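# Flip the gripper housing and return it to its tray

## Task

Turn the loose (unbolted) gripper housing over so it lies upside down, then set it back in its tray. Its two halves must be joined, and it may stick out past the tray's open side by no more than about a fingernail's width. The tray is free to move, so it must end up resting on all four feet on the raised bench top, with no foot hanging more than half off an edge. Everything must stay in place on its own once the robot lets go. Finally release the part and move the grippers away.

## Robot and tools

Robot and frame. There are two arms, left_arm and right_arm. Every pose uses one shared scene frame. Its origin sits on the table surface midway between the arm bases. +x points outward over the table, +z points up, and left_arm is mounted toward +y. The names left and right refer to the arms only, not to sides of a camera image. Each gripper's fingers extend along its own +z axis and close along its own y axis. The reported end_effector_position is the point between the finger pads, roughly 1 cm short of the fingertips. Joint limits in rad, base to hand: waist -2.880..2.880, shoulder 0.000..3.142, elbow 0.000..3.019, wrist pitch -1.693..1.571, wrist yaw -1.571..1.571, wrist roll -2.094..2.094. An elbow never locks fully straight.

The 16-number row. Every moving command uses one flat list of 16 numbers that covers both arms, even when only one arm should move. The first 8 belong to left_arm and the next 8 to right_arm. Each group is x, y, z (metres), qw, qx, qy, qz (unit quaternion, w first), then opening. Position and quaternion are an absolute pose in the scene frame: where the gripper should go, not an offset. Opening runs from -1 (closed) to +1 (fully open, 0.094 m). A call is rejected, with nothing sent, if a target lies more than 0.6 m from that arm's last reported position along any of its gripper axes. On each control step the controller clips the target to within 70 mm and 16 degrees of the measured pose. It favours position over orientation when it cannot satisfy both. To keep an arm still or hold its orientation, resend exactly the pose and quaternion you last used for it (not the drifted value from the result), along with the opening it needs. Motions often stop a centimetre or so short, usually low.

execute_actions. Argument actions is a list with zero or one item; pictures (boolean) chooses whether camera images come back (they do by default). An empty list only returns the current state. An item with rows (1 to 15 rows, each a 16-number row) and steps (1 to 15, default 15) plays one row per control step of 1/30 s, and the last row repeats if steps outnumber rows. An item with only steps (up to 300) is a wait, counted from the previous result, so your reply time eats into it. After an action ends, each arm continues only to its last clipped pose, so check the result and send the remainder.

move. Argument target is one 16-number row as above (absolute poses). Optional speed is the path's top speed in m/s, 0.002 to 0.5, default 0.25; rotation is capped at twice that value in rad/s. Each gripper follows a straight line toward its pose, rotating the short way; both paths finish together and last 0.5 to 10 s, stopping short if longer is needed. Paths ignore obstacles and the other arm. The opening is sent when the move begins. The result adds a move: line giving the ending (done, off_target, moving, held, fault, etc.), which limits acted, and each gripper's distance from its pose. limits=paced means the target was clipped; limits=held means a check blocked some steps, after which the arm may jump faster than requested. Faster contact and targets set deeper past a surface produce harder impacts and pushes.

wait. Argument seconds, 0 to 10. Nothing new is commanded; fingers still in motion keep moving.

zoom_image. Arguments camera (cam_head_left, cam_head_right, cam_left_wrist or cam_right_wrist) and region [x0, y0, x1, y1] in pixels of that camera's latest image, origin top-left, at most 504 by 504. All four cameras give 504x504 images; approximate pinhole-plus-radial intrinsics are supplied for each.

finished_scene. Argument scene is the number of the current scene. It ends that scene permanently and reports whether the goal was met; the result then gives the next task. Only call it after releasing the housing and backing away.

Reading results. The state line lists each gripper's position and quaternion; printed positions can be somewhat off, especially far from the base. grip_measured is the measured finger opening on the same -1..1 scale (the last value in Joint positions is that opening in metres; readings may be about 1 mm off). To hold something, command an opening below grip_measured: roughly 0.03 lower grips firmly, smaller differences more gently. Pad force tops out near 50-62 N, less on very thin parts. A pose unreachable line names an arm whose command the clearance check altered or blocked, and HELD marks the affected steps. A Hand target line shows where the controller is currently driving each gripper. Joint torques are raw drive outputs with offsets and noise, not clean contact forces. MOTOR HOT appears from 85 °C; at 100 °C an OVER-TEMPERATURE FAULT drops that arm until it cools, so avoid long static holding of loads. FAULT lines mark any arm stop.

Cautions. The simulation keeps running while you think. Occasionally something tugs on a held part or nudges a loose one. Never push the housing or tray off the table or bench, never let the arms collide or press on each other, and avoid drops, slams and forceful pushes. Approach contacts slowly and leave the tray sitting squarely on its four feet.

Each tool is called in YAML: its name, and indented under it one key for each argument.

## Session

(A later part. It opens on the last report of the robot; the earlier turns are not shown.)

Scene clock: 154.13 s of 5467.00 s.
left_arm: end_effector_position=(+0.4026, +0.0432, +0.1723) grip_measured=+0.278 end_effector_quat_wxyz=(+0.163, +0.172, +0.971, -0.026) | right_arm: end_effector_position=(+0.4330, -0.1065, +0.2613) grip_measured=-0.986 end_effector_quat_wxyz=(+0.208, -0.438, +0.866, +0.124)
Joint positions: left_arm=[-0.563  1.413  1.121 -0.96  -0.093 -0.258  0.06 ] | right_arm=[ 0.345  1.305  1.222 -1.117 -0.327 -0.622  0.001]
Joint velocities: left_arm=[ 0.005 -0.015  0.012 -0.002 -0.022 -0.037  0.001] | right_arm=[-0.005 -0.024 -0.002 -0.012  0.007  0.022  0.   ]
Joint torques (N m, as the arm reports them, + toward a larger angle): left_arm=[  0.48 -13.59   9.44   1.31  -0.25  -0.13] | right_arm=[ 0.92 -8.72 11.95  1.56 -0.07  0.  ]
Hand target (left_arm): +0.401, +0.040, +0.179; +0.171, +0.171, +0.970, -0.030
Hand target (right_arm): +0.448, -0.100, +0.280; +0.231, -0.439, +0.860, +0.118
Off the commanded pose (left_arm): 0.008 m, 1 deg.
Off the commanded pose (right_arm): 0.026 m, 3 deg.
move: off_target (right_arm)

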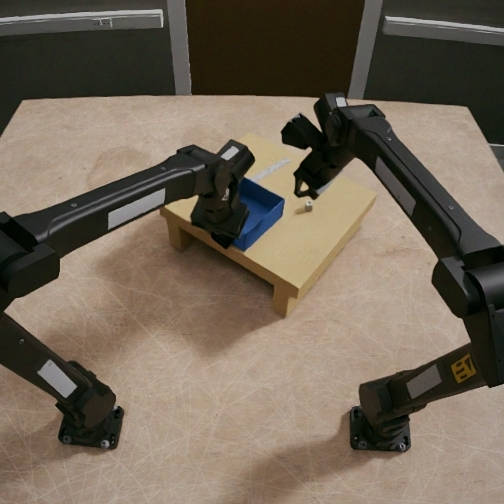

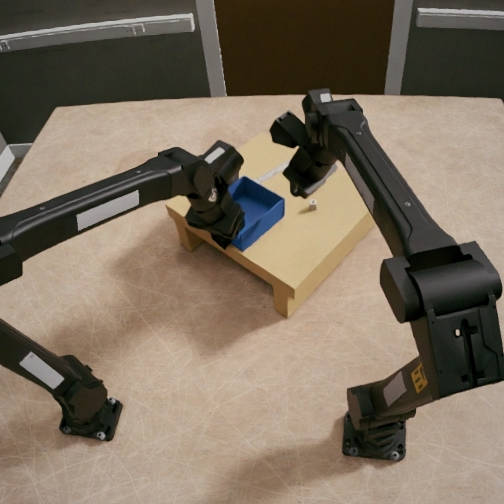

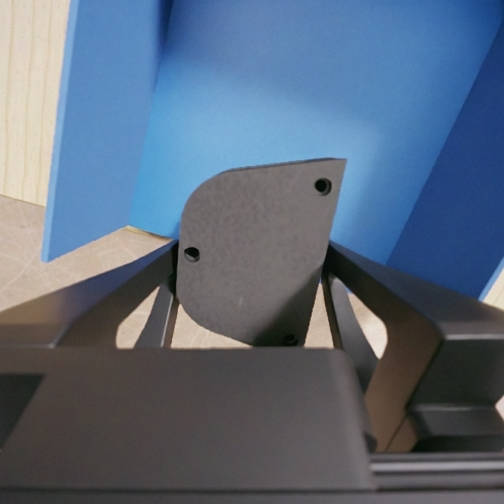

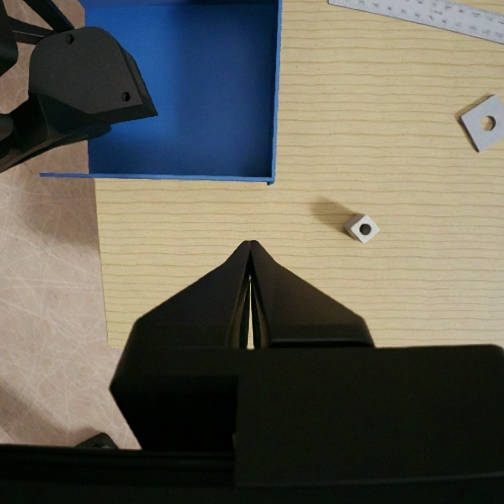

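move:
  target: [0.395,0.042,0.25,0.171,0.171,0.970,-0.030,0.4, 0.45,-0.10,0.28,0.231,-0.439,0.861,0.118,-1]
  speed: 0.08

move:
  target: [0.30,0.115,0.22,0.630,0.630,0.321,0.321,0.5, 0.44,0.005,0.27,0.231,-0.439,0.861,0.118,-1]
  speed: 0.3

Scene clock: 161.60 s of 5467.00 s.
left_arm: end_effector_position=(+0.3885, +0.0511, +0.2272) grip_measured=+0.398 end_effector_quat_wxyz=(+0.152, +0.174, +0.973, -0.021) | right_arm: end_effector_position=(+0.4330, -0.1065, +0.2613) grip_measured=-0.986 end_effector_quat_wxyz=(+0.208, -0.438, +0.866, +0.124)
Joint positions: left_arm=[-0.567  1.353  1.214 -1.137 -0.094 -0.261  0.066] | right_arm=[ 0.345  1.305  1.222 -1.117 -0.327 -0.622  0.001]
Joint velocities: left_arm=[ 0.005  0.005  0.002 -0.012  0.022  0.037 -0.   ] | right_arm=[-0.005 -0.005  0.007 -0.002 -0.037  0.037  0.   ]
Joint torques (N m, as the arm reports them, + toward a larger angle): left_arm=[  0.5  -11.91  13.29   0.71  -0.26  -0.15] | right_arm=[ 0.83 -8.9  11.93  1.57 -0.07 -0.01]
Hand target (left_arm): +0.394, +0.043, +0.250; +0.171, +0.171, +0.970, -0.030
Hand target (right_arm): +0.448, -0.100, +0.280; +0.231, -0.439, +0.860, +0.118
Off the commanded pose (left_arm): 0.025 m, 2 deg.
Off the commanded pose (right_arm): 0.026 m, 3 deg.
After step 90, 3.13 s passed at rest.
move: off_target (left_arm, right_arm)

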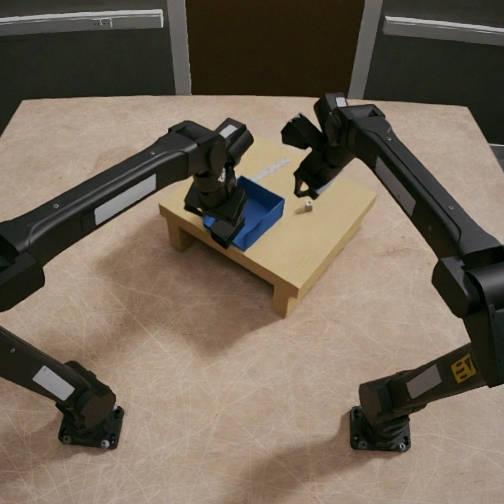

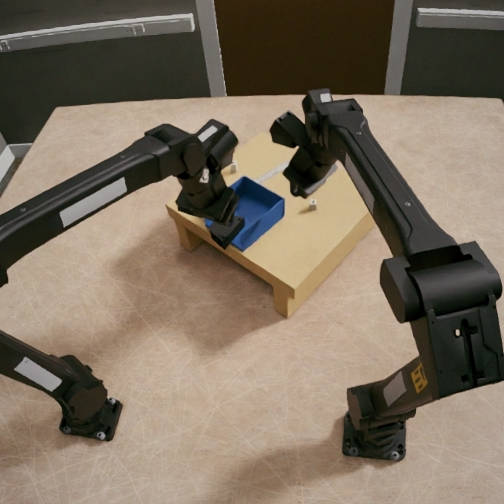

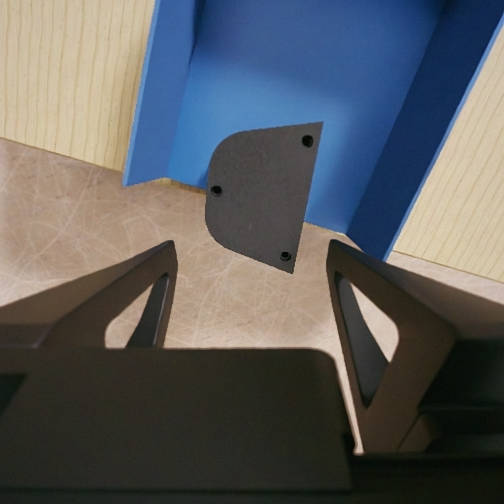

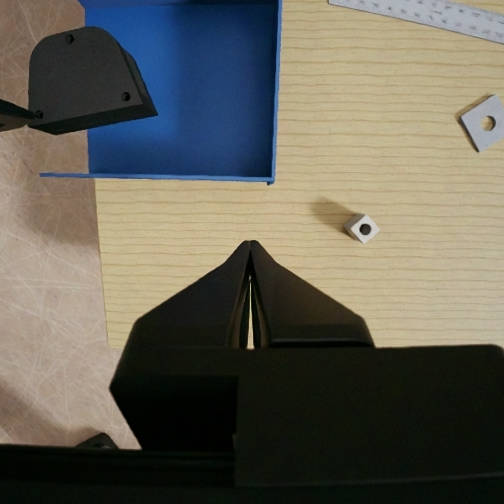

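Scene clock: 165.63 s of 5467.00 s.
left_arm: end_effector_position=(+0.2954, +0.1153, +0.2196) grip_measured=+0.498 end_effector_quat_wxyz=(+0.628, +0.635, +0.326, +0.309) | right_arm: end_effector_position=(+0.4230, -0.0058, +0.2518) grip_measured=-0.986 end_effector_quat_wxyz=(+0.207, -0.440, +0.865, +0.121)
Joint positions: left_arm=[-0.479  0.68   0.138  0.523  0.099  1.556  0.07 ] | right_arm=[ 0.585  1.37   1.254 -1.024 -0.228 -0.398  0.001]
Joint velocities: left_arm=[ 0.005 -0.024 -0.002  0.007  0.037  0.051 -0.001] | right_arm=[-0.005  0.005  0.007 -0.007  0.007 -0.007 -0.   ]
Joint torques (N m, as the arm reports them, + toward a larger angle): left_arm=[ 1.81 -0.28  9.48  3.06  0.04 -0.03] | right_arm=[ 0.91 -9.53 12.24  1.73  0.    0.02]
Hand target (left_arm): +0.297, +0.117, +0.224; +0.631, +0.631, +0.320, +0.318
Hand target (right_arm): +0.438, +0.005, +0.271; +0.230, -0.438, +0.860, +0.121
Off the commanded pose (left_arm): 0.005 m, 2 deg.
Off the commanded pose (right_arm): 0.027 m, 3 deg.
move: off_target (right_arm)

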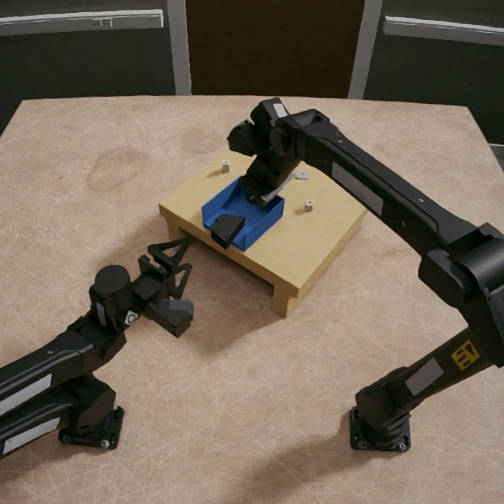

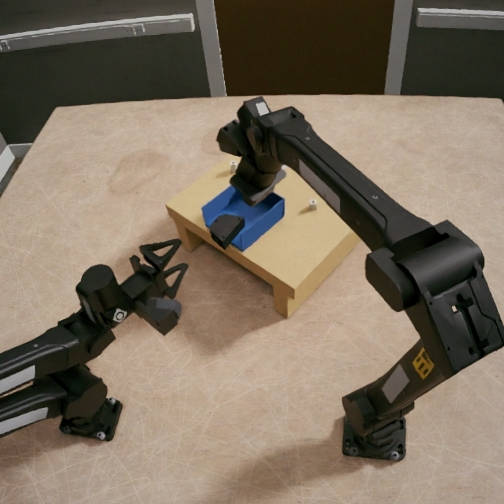

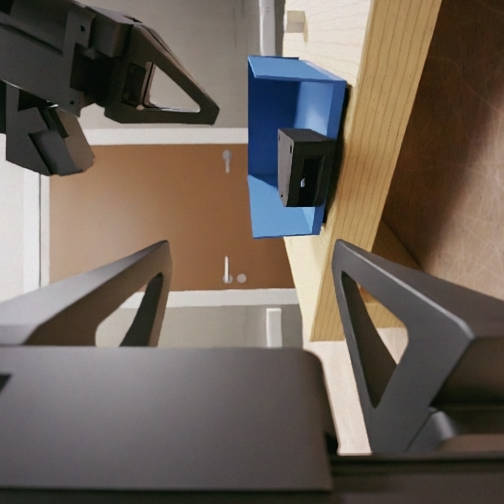

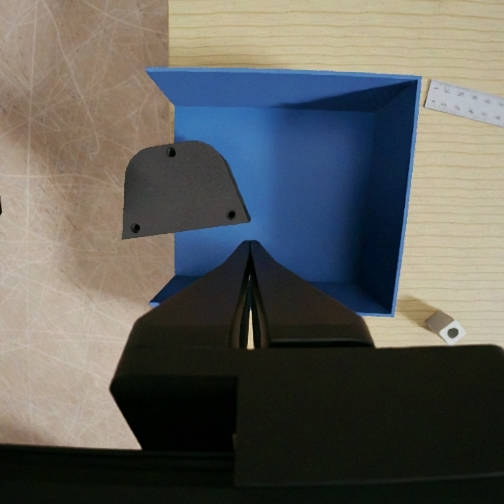

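move:
  target: [0.352,0.076,0.178,0.630,0.630,0.321,0.321,0.5, 0.44,0.005,0.27,0.231,-0.439,0.861,0.118,-1]
  speed: 0.1

Scene clock: 169.10 s of 5467.00 s.
left_arm: end_effector_position=(+0.3471, +0.0832, +0.1599) grip_measured=+0.498 end_effector_quat_wxyz=(+0.617, +0.641, +0.335, +0.312) | right_arm: end_effector_position=(+0.4235, -0.0067, +0.2516) grip_measured=-0.986 end_effector_quat_wxyz=(+0.207, -0.439, +0.866, +0.118)
Joint positions: left_arm=[-0.495  1.31   0.196  1.069  0.065  1.56   0.07 ] | right_arm=[ 0.585  1.37   1.254 -1.024 -0.222 -0.398  0.001]
Joint velocities: left_arm=[ 0.005 -0.015 -0.017 -0.012  0.037  0.007 -0.   ] | right_arm=[-0.015 -0.005 -0.017  0.007 -0.007 -0.066  0.001]
Joint torques (N m, as the arm reports them, + toward a larger angle): left_arm=[ 0.42 -5.3   7.92  3.04 -0.14 -0.05] | right_arm=[ 0.91 -9.69 12.14  1.74  0.01  0.  ]
Hand target (left_arm): +0.353, +0.076, +0.175; +0.630, +0.630, +0.321, +0.321
Hand target (right_arm): +0.438, +0.004, +0.271; +0.231, -0.439, +0.860, +0.118
Off the commanded pose (left_arm): 0.020 m, 3 deg.
Off the commanded pose (right_arm): 0.027 m, 3 deg.
move: off_target (left_arm, right_arm)

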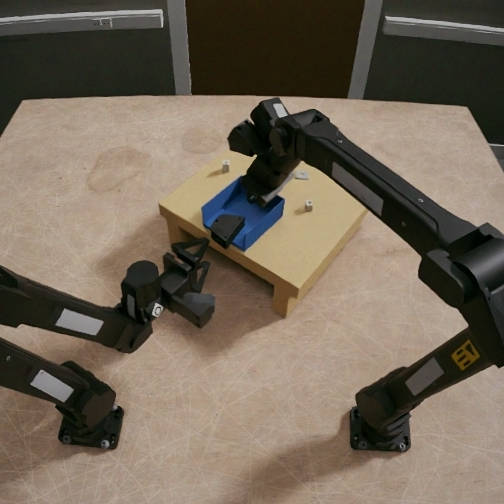

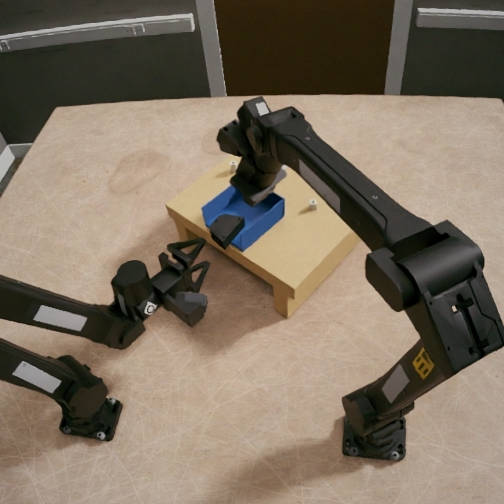

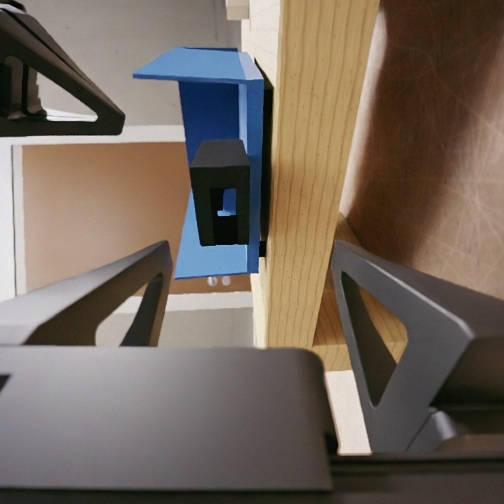

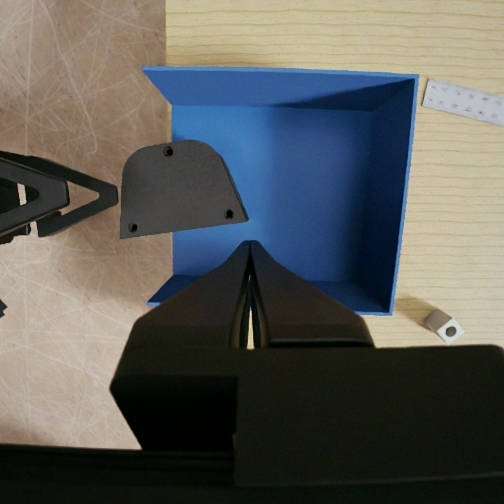

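move:
  target: [0.375,0.060,0.190,0.646,0.613,0.312,0.329,0.5, 0.44,0.005,0.27,0.231,-0.439,0.861,0.118,-1]
  speed: 0.04

Scene clock: 173.80 s of 5467.00 s.
left_arm: end_effector_position=(+0.3676, +0.0689, +0.1773) grip_measured=+0.498 end_effector_quat_wxyz=(+0.635, +0.623, +0.323, +0.322) | right_arm: end_effector_position=(+0.4235, -0.0067, +0.2516) grip_measured=-0.986 end_effector_quat_wxyz=(+0.207, -0.439, +0.866, +0.118)
Joint positions: left_arm=[-0.5    1.365  0.261  1.117  0.063  1.56   0.07 ] | right_arm=[ 0.585  1.37   1.254 -1.024 -0.222 -0.398  0.001]
Joint velocities: left_arm=[-0.005 -0.015 -0.002 -0.012 -0.037  0.022  0.001] | right_arm=[ 0.005  0.005 -0.012 -0.002  0.007  0.051 -0.001]
Joint torques (N m, as the arm reports them, + toward a larger angle): left_arm=[ 0.45 -5.41  8.26  3.1  -0.17 -0.07] | right_arm=[ 0.89 -9.69 12.14  1.78  0.01  0.  ]
Hand target (left_arm): +0.374, +0.061, +0.190; +0.646, +0.614, +0.312, +0.329
Hand target (right_arm): +0.438, +0.004, +0.271; +0.231, -0.439, +0.860, +0.118
Off the commanded pose (left_arm): 0.017 m, 2 deg.
Off the commanded pose (right_arm): 0.027 m, 3 deg.
After step 90, 0.17 s passed at rest.
move: off_target (left_arm, right_arm)

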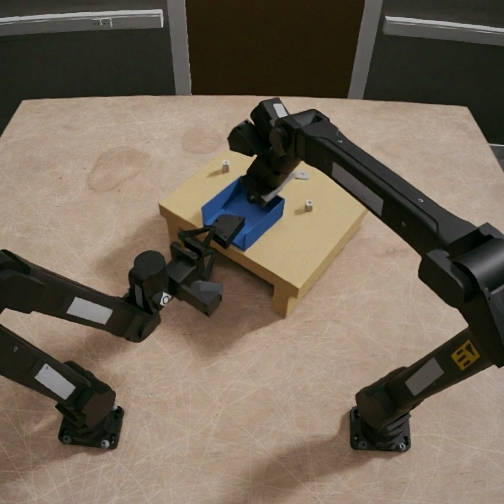

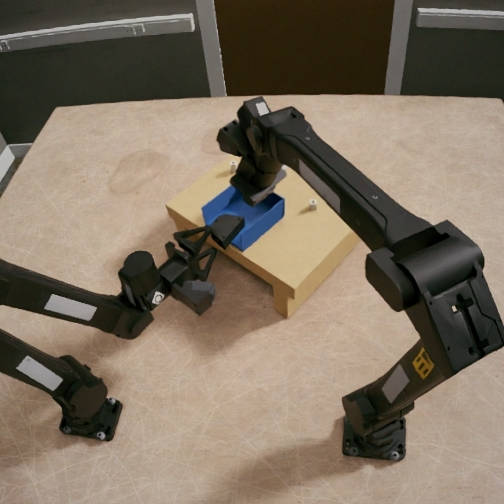

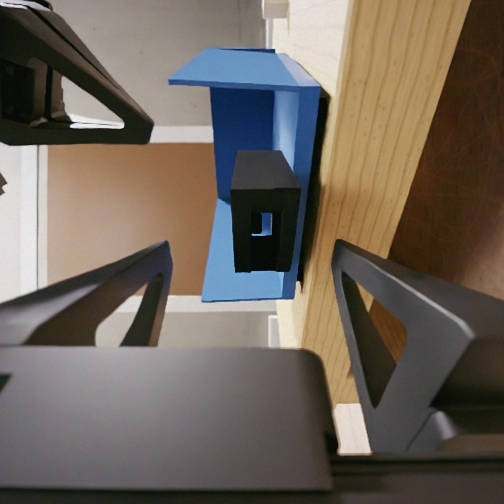

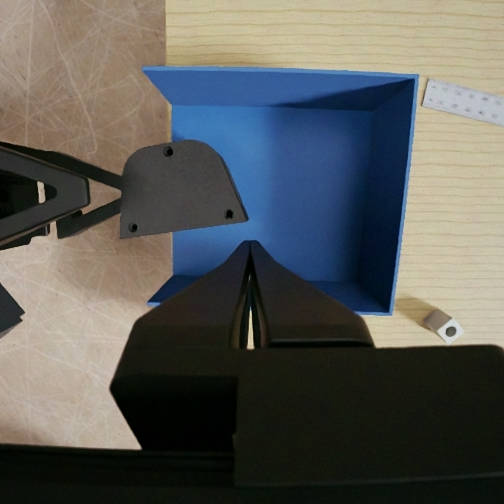

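move:
  target: [0.393,0.047,0.185,0.646,0.613,0.312,0.329,0.1, 0.44,0.005,0.27,0.231,-0.439,0.861,0.118,-1]
  speed: 0.025

Scene clock: 178.10 s of 5467.00 s.
left_arm: end_effector_position=(+0.3855, +0.0564, +0.1724) grip_measured=+0.102 end_effector_quat_wxyz=(+0.635, +0.623, +0.324, +0.322) | right_arm: end_effector_position=(+0.4235, -0.0067, +0.2516) grip_measured=-0.986 end_effector_quat_wxyz=(+0.207, -0.439, +0.866, +0.118)
Joint positions: left_arm=[-0.504  1.445  0.315  1.143  0.057  1.56   0.052] | right_arm=[ 0.585  1.37   1.254 -1.024 -0.222 -0.398  0.001]
Joint velocities: left_arm=[ 0.005 -0.005  0.002  0.002  0.007 -0.066  0.001] | right_arm=[-0.005  0.005  0.012 -0.002 -0.007 -0.007 -0.   ]
Joint torques (N m, as the arm reports them, + toward a larger angle): left_arm=[ 0.55 -6.63  8.09  2.93 -0.2  -0.06] | right_arm=[ 0.92 -9.65 12.13  1.77  0.01  0.01]
Hand target (left_arm): +0.392, +0.048, +0.185; +0.646, +0.613, +0.312, +0.329
Hand target (right_arm): +0.438, +0.004, +0.271; +0.231, -0.439, +0.860, +0.118
Off the commanded pose (left_arm): 0.017 m, 2 deg.
Off the commanded pose (right_arm): 0.027 m, 3 deg.
move: off_target (left_arm, right_arm)

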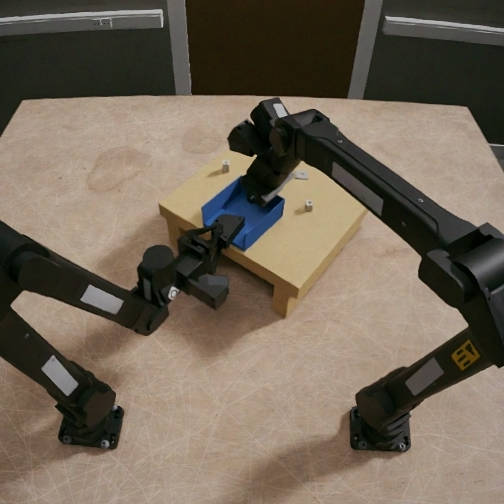

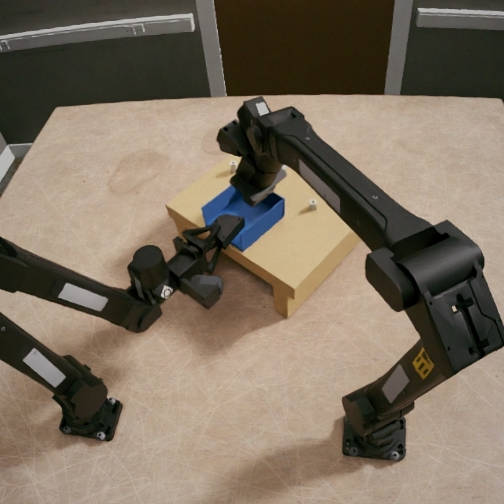

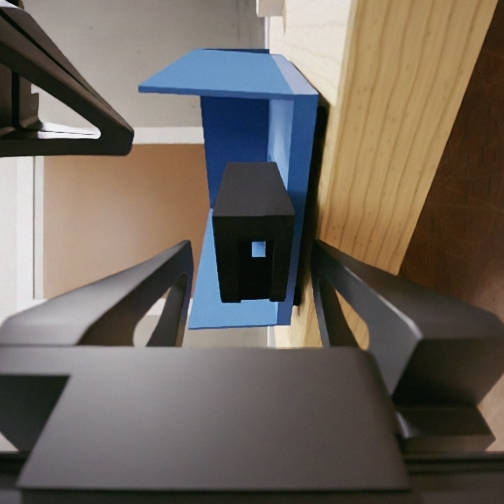

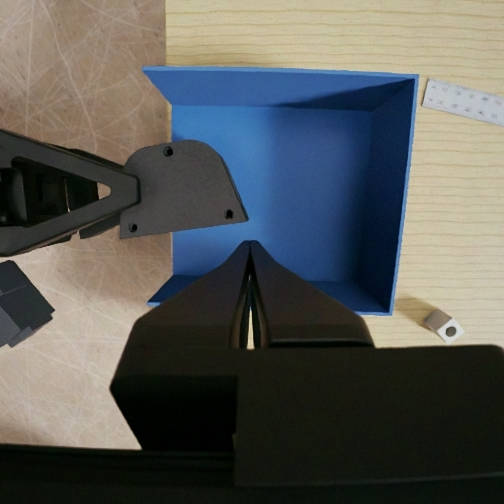

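move:
  target: [0.398,0.0435,0.185,0.646,0.613,0.312,0.329,-0.25, 0.44,0.005,0.27,0.231,-0.439,0.861,0.118,-1]
  speed: 0.02

Scene clock: 182.97 s of 5467.00 s.
left_arm: end_effector_position=(+0.3905, +0.0527, +0.1737) grip_measured=-0.248 end_effector_quat_wxyz=(+0.636, +0.622, +0.323, +0.322) | right_arm: end_effector_position=(+0.4235, -0.0067, +0.2516) grip_measured=-0.986 end_effector_quat_wxyz=(+0.207, -0.439, +0.866, +0.118)
Joint positions: left_arm=[-0.505  1.458  0.332  1.143  0.057  1.56   0.035] | right_arm=[ 0.585  1.37   1.254 -1.024 -0.222 -0.398  0.001]
Joint velocities: left_arm=[-0.015 -0.005 -0.012 -0.017  0.022 -0.051 -0.   ] | right_arm=[-0.005 -0.015  0.007  0.012  0.007 -0.037  0.001]
Joint torques (N m, as the arm reports them, + toward a larger angle): left_arm=[ 0.49 -6.98  8.29  2.95 -0.16 -0.06] | right_arm=[ 0.9  -9.7  12.15  1.77  0.01  0.  ]
Hand target (left_arm): +0.397, +0.044, +0.185; +0.646, +0.614, +0.312, +0.329
Hand target (right_arm): +0.438, +0.004, +0.271; +0.231, -0.439, +0.860, +0.118
Off the commanded pose (left_arm): 0.016 m, 2 deg.
Off the commanded pose (right_arm): 0.027 m, 3 deg.
After step 90, 0.27 s passed at rest.
move: off_target (left_arm, right_arm)

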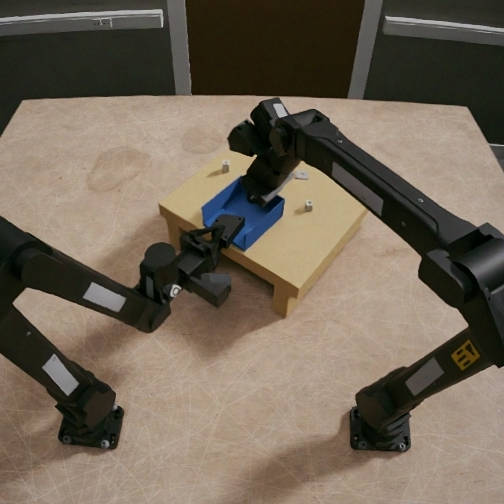

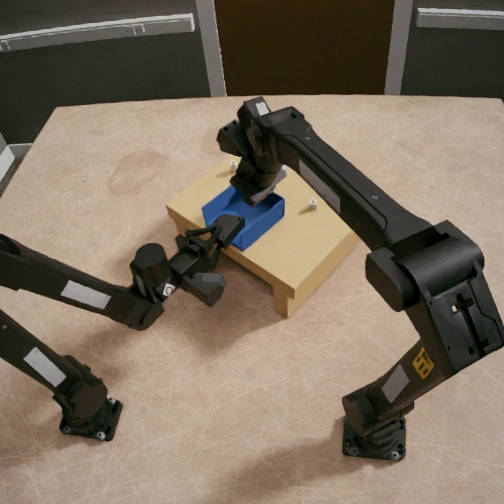

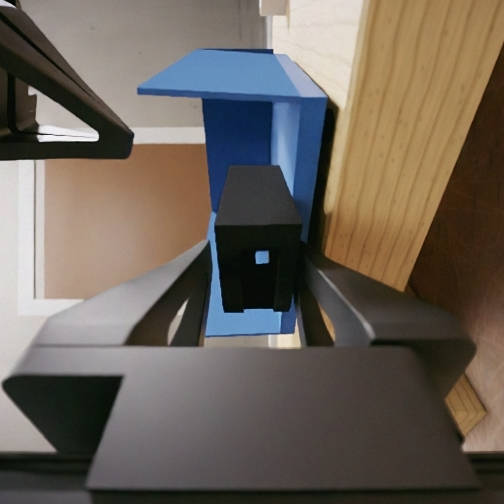

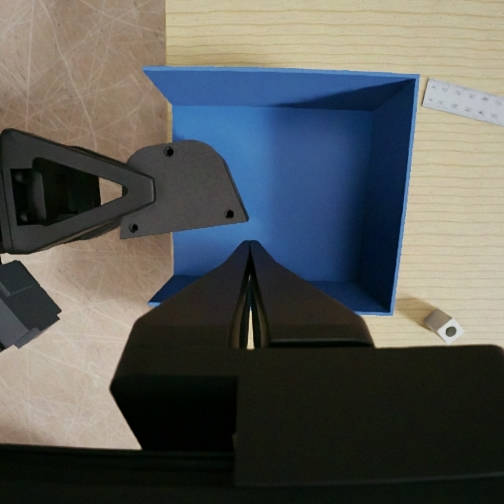

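move:
  target: [0.398,0.0435,0.185,0.646,0.613,0.312,0.329,-0.5, 0.44,0.005,0.27,0.231,-0.439,0.861,0.118,-1]
  speed: 0.02

move:
  target: [0.335,0.09,0.20,0.646,0.613,0.312,0.329,-0.5, 0.44,0.005,0.27,0.231,-0.439,0.861,0.118,-1]
  speed: 0.05

Scene clock: 187.07 s of 5467.00 s.
left_arm: end_effector_position=(+0.3911, +0.0524, +0.1758) grip_measured=-0.462 end_effector_quat_wxyz=(+0.638, +0.620, +0.322, +0.324) | right_arm: end_effector_position=(+0.4235, -0.0067, +0.2516) grip_measured=-0.986 end_effector_quat_wxyz=(+0.207, -0.439, +0.866, +0.118)
Joint positions: left_arm=[-0.505  1.456  0.334  1.145  0.056  1.56   0.025] | right_arm=[ 0.585  1.37   1.254 -1.024 -0.222 -0.398  0.001]
Joint velocities: left_arm=[ 0.005  0.005 -0.012 -0.027 -0.037 -0.007 -0.001] | right_arm=[-0.015 -0.005 -0.012  0.002  0.007 -0.007 -0.001]
Joint torques (N m, as the arm reports them, + toward a larger angle): left_arm=[ 0.6  -6.62  8.09  2.84 -0.16 -0.06] | right_arm=[ 0.91 -9.68 12.12  1.76  0.01 -0.01]
Hand target (left_arm): +0.398, +0.044, +0.185; +0.646, +0.613, +0.312, +0.329
Hand target (right_arm): +0.438, +0.004, +0.271; +0.231, -0.439, +0.860, +0.118
Off the commanded pose (left_arm): 0.015 m, 2 deg.
Off the commanded pose (right_arm): 0.027 m, 3 deg.
move: off_target (left_arm, right_arm)

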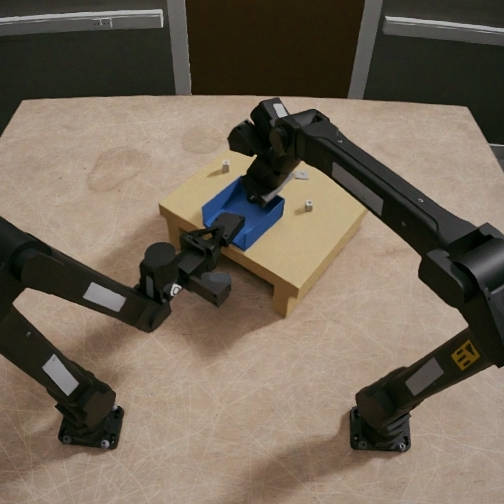

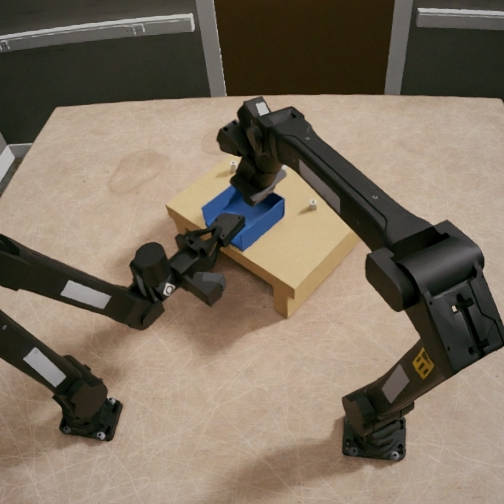

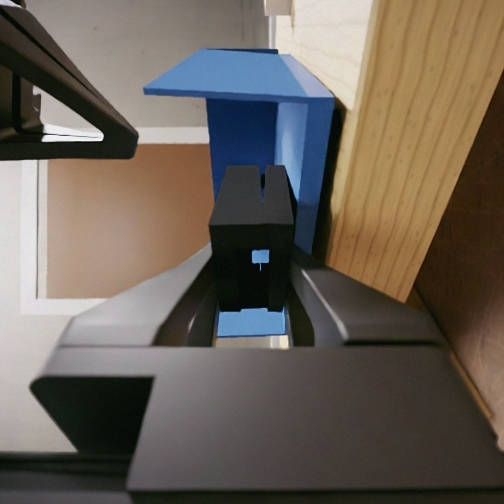

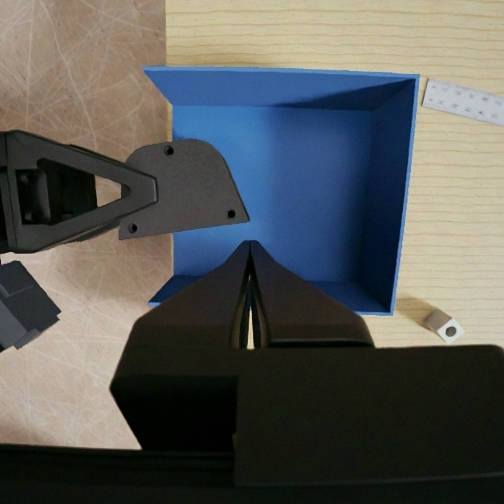

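Scene clock: 188.80 s of 5467.00 s.
left_arm: end_effector_position=(+0.3326, +0.0874, +0.2006) grip_measured=-0.462 end_effector_quat_wxyz=(+0.649, +0.613, +0.312, +0.325) | right_arm: end_effector_position=(+0.4235, -0.0067, +0.2516) grip_measured=-0.986 end_effector_quat_wxyz=(+0.207, -0.439, +0.866, +0.118)
Joint positions: left_arm=[-0.503  1.155  0.176  1.034  0.071  1.56   0.025] | right_arm=[ 0.585  1.37   1.254 -1.024 -0.222 -0.398  0.001]
Joint velocities: left_arm=[-0.015  0.005 -0.007 -0.012 -0.11  -0.066 -0.   ] | right_arm=[-0.015  0.005 -0.012  0.007 -0.007 -0.037 -0.   ]
Joint torques (N m, as the arm reports them, + toward a larger angle): left_arm=[ 2.07 -4.38  6.74  1.85  0.03 -0.08] | right_arm=[ 0.89 -9.62 12.15  1.77  0.    0.  ]
Hand target (left_arm): +0.334, +0.090, +0.201; +0.647, +0.613, +0.312, +0.329
Hand target (right_arm): +0.438, +0.004, +0.271; +0.231, -0.439, +0.860, +0.118
Off the commanded pose (left_arm): 0.004 m, 1 deg.
Off the commanded pose (right_arm): 0.027 m, 3 deg.
move: off_target (right_arm)

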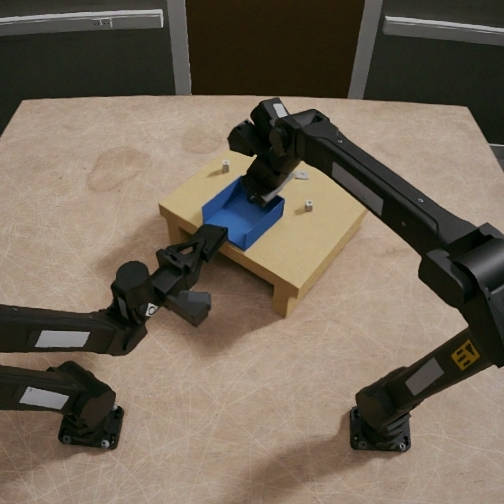

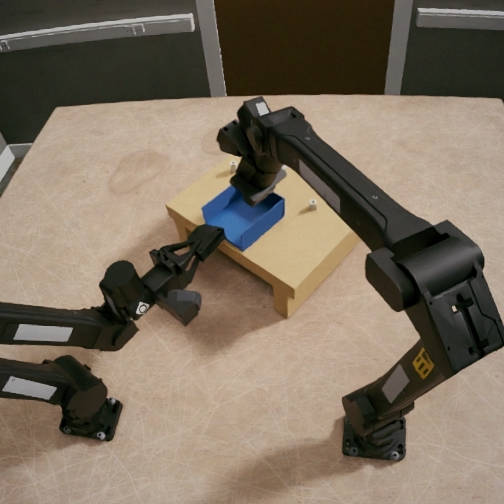

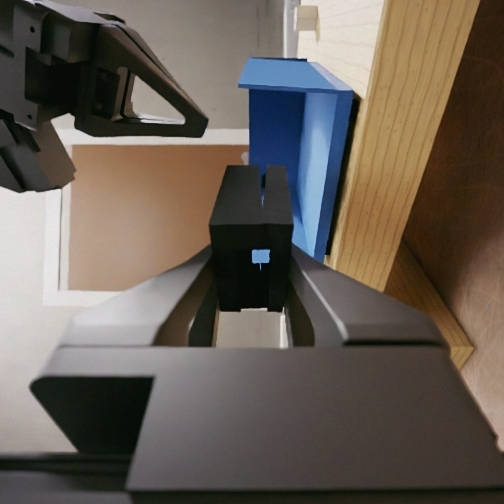

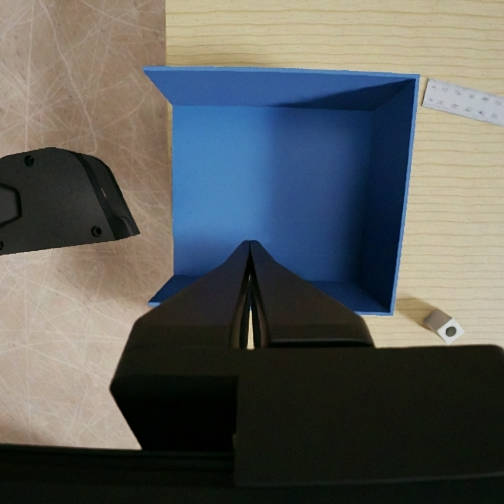

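move:
  target: [0.33,0.09,0.20,0.690,0.213,0.654,-0.224,-0.49, 0.44,0.005,0.27,0.231,-0.439,0.861,0.118,-1]
  speed: 0.35

move:
  target: [0.335,0.088,0.20,0.329,-0.312,0.613,-0.646,-0.49, 0.44,0.005,0.27,0.231,-0.439,0.861,0.118,-1]
  speed: 0.35

Scene clock: 194.53 s of 5467.00 s.
left_arm: end_effector_position=(+0.3309, +0.0898, +0.1976) grip_measured=-0.462 end_effector_quat_wxyz=(+0.690, +0.218, +0.654, -0.219) | right_arm: end_effector_position=(+0.4235, -0.0067, +0.2516) grip_measured=-0.986 end_effector_quat_wxyz=(+0.207, -0.439, +0.866, +0.118)
Joint positions: left_arm=[-0.503  1.152  0.167  1.033  0.065  0.01   0.025] | right_arm=[ 0.585  1.37   1.254 -1.024 -0.222 -0.398  0.001]
Joint velocities: left_arm=[-0.005 -0.005  0.017  0.012  0.037 -0.007 -0.   ] | right_arm=[-0.005 -0.005  0.002 -0.002 -0.007 -0.022 -0.   ]
Joint torques (N m, as the arm reports them, + toward a larger angle): left_arm=[ 1.04 -5.11  6.7   2.07 -0.17 -0.18] | right_arm=[ 0.88 -9.64 12.14  1.77  0.01  0.  ]
Hand target (left_arm): +0.330, +0.090, +0.200; +0.690, +0.213, +0.654, -0.224
Hand target (right_arm): +0.438, +0.004, +0.271; +0.231, -0.439, +0.860, +0.118
Off the commanded pose (left_arm): 0.003 m, 1 deg.
Off the commanded pose (right_arm): 0.027 m, 3 deg.
move: off_target (right_arm)

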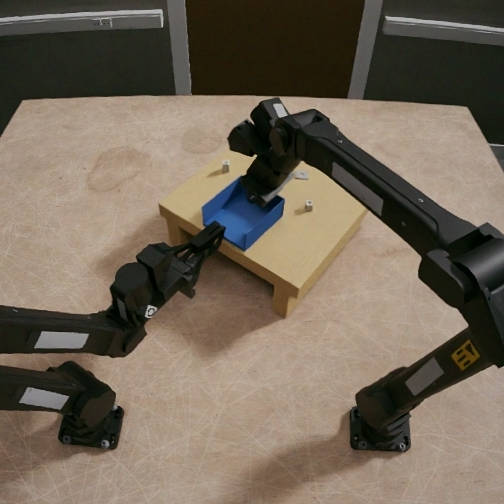

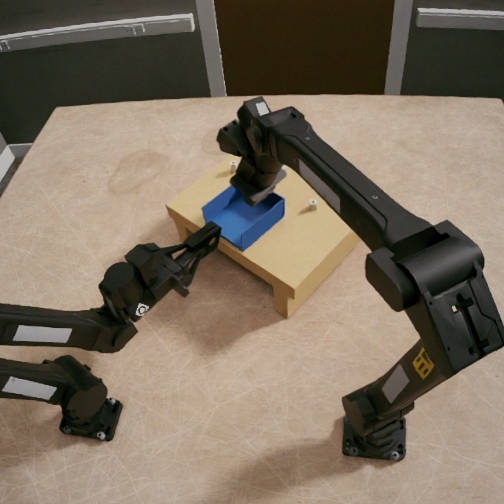

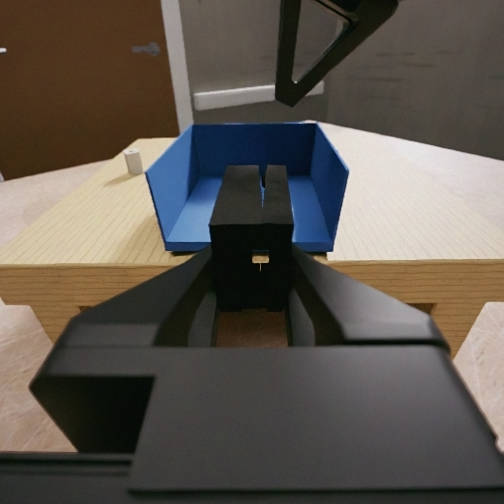

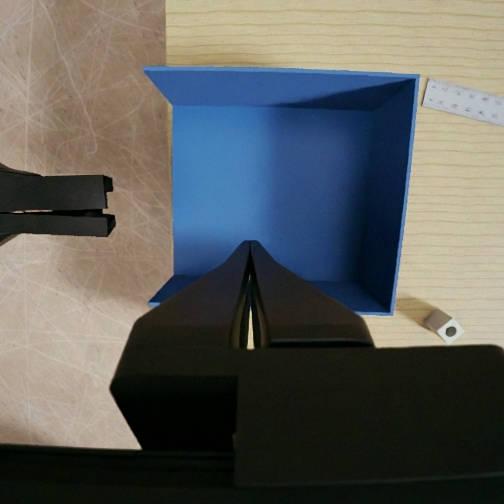

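Scene clock: 197.43 s of 5467.00 s.
left_arm: end_effector_position=(+0.3310, +0.0897, +0.1973) grip_measured=-0.461 end_effector_quat_wxyz=(+0.332, -0.309, +0.617, -0.643) | right_arm: end_effector_position=(+0.4235, -0.0067, +0.2516) grip_measured=-0.986 end_effector_quat_wxyz=(+0.207, -0.439, +0.866, +0.118)
Joint positions: left_arm=[-0.503  1.153  0.167  1.033  0.065 -1.561  0.025] | right_arm=[ 0.585  1.37   1.254 -1.024 -0.222 -0.398  0.001]
Joint velocities: left_arm=[ 0.005 -0.015  0.027 -0.007  0.022 -0.066 -0.001] | right_arm=[-0.015 -0.024  0.007 -0.017  0.007 -0.022 -0.   ]
Joint torques (N m, as the arm reports them, + toward a larger angle): left_arm=[ 1.42 -3.26  7.76  2.33  0.04  0.  ] | right_arm=[ 1.03 -9.62 12.13  1.75  0.    0.  ]
Hand target (left_arm): +0.335, +0.088, +0.200; +0.329, -0.312, +0.614, -0.646
Hand target (right_arm): +0.438, +0.004, +0.271; +0.231, -0.439, +0.860, +0.118
Off the commanded pose (left_arm): 0.005 m, 1 deg.
Off the commanded pose (right_arm): 0.027 m, 3 deg.
move: off_target (right_arm)

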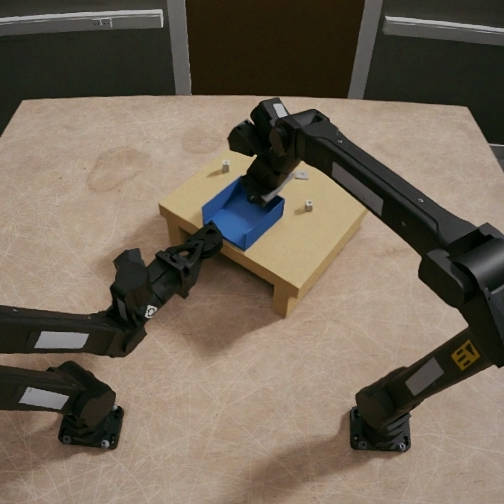

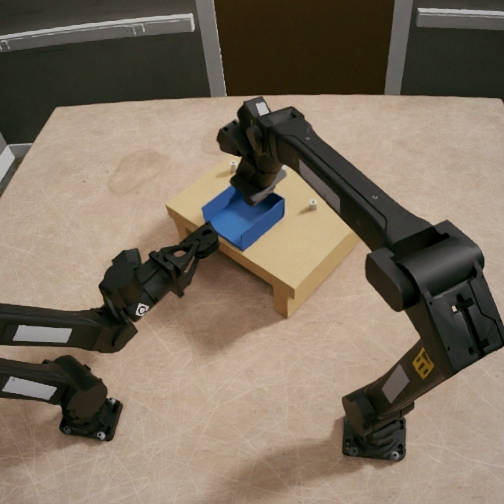

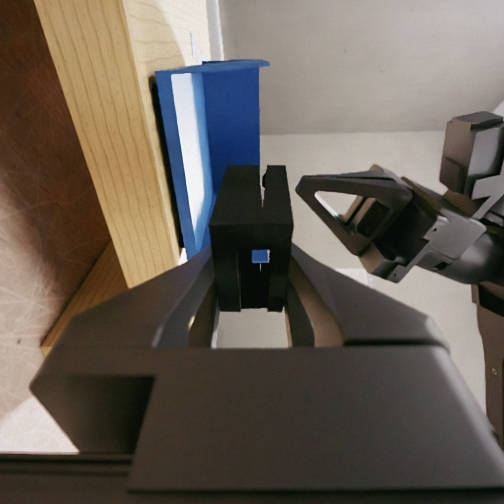

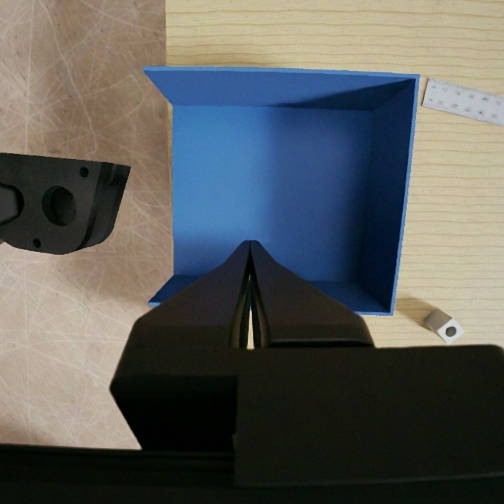

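Flipped. Return it.

move:
  target: [0.397,0.044,0.187,0.329,-0.312,0.613,-0.646,-0.49, 0.44,0.005,0.27,0.231,-0.439,0.861,0.118,-1]
  speed: 0.04

Scene clock: 201.07 s of 5467.00 s.
left_arm: end_effector_position=(+0.3905, +0.0529, +0.1726) grip_measured=-0.461 end_effector_quat_wxyz=(+0.327, -0.319, +0.627, -0.631) | right_arm: end_effector_position=(+0.4235, -0.0067, +0.2516) grip_measured=-0.986 end_effector_quat_wxyz=(+0.207, -0.439, +0.866, +0.118)
Joint positions: left_arm=[-0.504  1.455  0.332  1.133  0.058 -1.564  0.025] | right_arm=[ 0.585  1.37   1.254 -1.024 -0.222 -0.398  0.001]
Joint velocities: left_arm=[ 0.005 -0.015 -0.007 -0.002  0.081  0.037 -0.001] | right_arm=[-0.005 -0.005 -0.002 -0.007 -0.081 -0.022  0.003]
Joint torques (N m, as the arm reports them, + toward a larger angle): left_arm=[ 0.29 -6.59  8.06  3.23 -0.16 -0.04] | right_arm=[ 0.86 -9.58 12.13  1.78  0.01  0.  ]
Hand target (left_arm): +0.397, +0.044, +0.186; +0.329, -0.312, +0.613, -0.647
Hand target (right_arm): +0.438, +0.004, +0.271; +0.231, -0.439, +0.860, +0.118
Off the commanded pose (left_arm): 0.018 m, 2 deg.
Off the commanded pose (right_arm): 0.027 m, 3 deg.
move: off_target (left_arm, right_arm)

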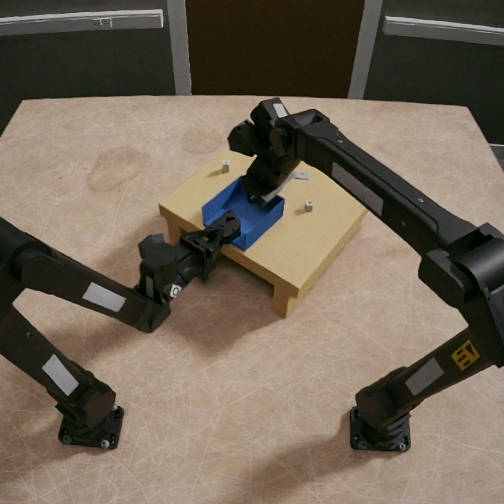

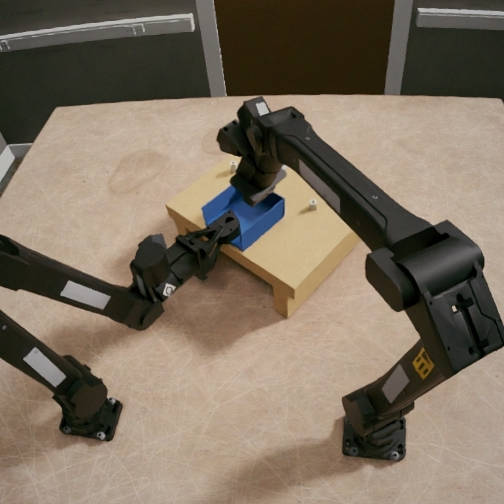

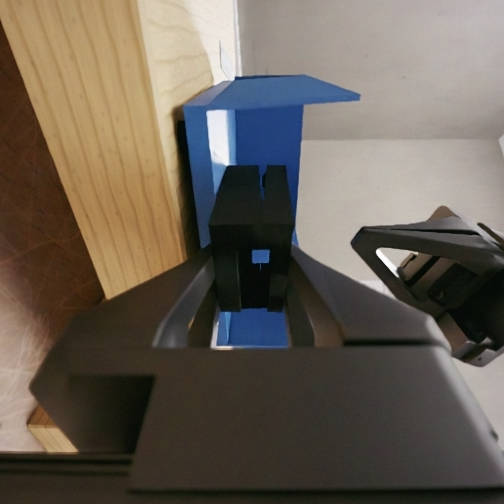

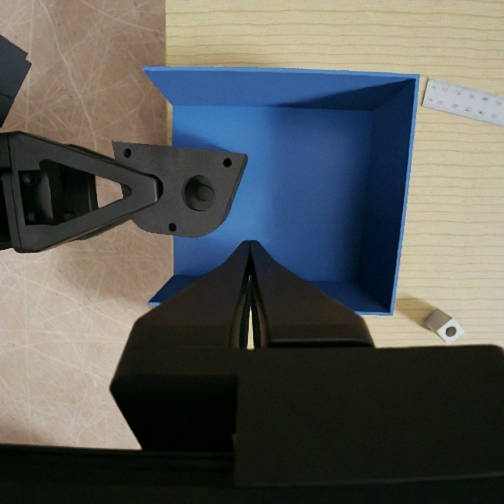

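move:
  target: [0.397,0.044,0.187,0.329,-0.312,0.613,-0.646,-0.2, 0.44,0.005,0.27,0.231,-0.439,0.861,0.118,-1]
  speed: 0.04

Scene clock: 203.60 s of 5467.00 s.
left_arm: end_effector_position=(+0.3904, +0.0528, +0.1726) grip_measured=-0.202 end_effector_quat_wxyz=(+0.327, -0.319, +0.627, -0.631) | right_arm: end_effector_position=(+0.4235, -0.0067, +0.2516) grip_measured=-0.986 end_effector_quat_wxyz=(+0.207, -0.439, +0.866, +0.118)
Joint positions: left_arm=[-0.505  1.455  0.332  1.133  0.057 -1.564  0.037] | right_arm=[ 0.585  1.37   1.254 -1.024 -0.222 -0.398  0.001]
Joint velocities: left_arm=[-0.005  0.015 -0.002 -0.007  0.007  0.037  0.001] | right_arm=[ 0.005  0.015 -0.002  0.007 -0.037 -0.022 -0.001]
Joint torques (N m, as the arm reports them, + toward a larger angle): left_arm=[ 0.47 -7.62  8.09  2.96 -0.17 -0.05] | right_arm=[ 0.84 -9.64 12.14  1.76  0.01  0.  ]
Hand target (left_arm): +0.396, +0.045, +0.187; +0.329, -0.312, +0.613, -0.646
Hand target (right_arm): +0.438, +0.004, +0.271; +0.231, -0.439, +0.860, +0.118
Off the commanded pose (left_arm): 0.018 m, 2 deg.
Off the commanded pose (right_arm): 0.027 m, 3 deg.
move: off_target (left_arm, right_arm)

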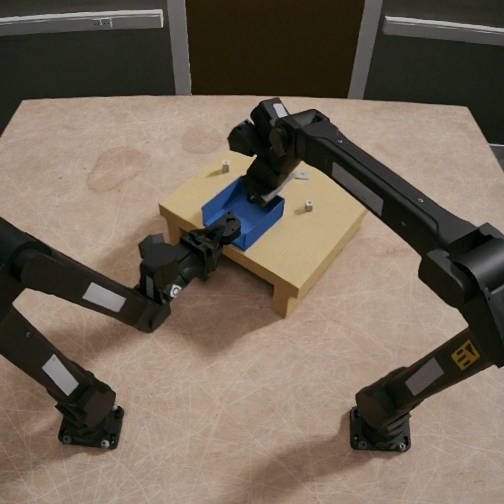

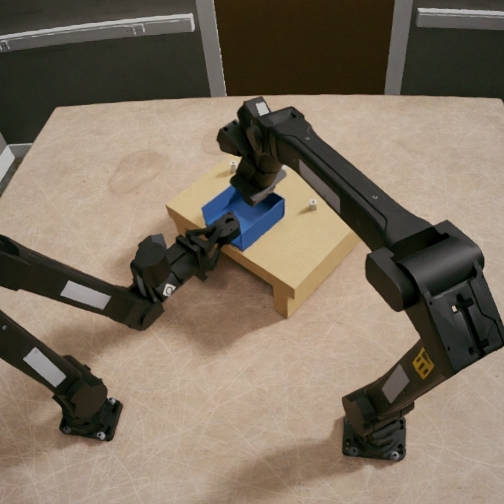

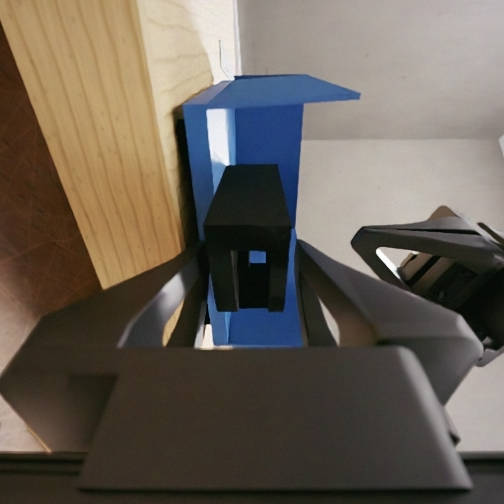

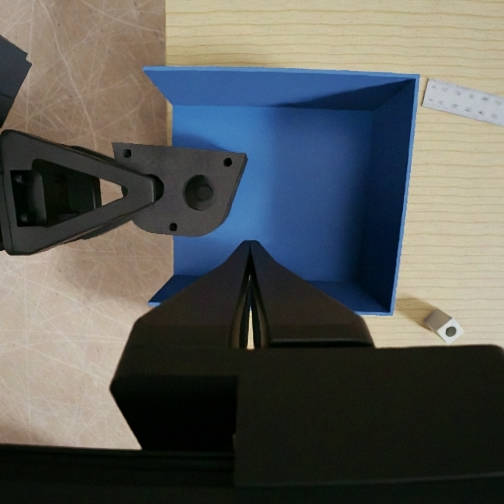

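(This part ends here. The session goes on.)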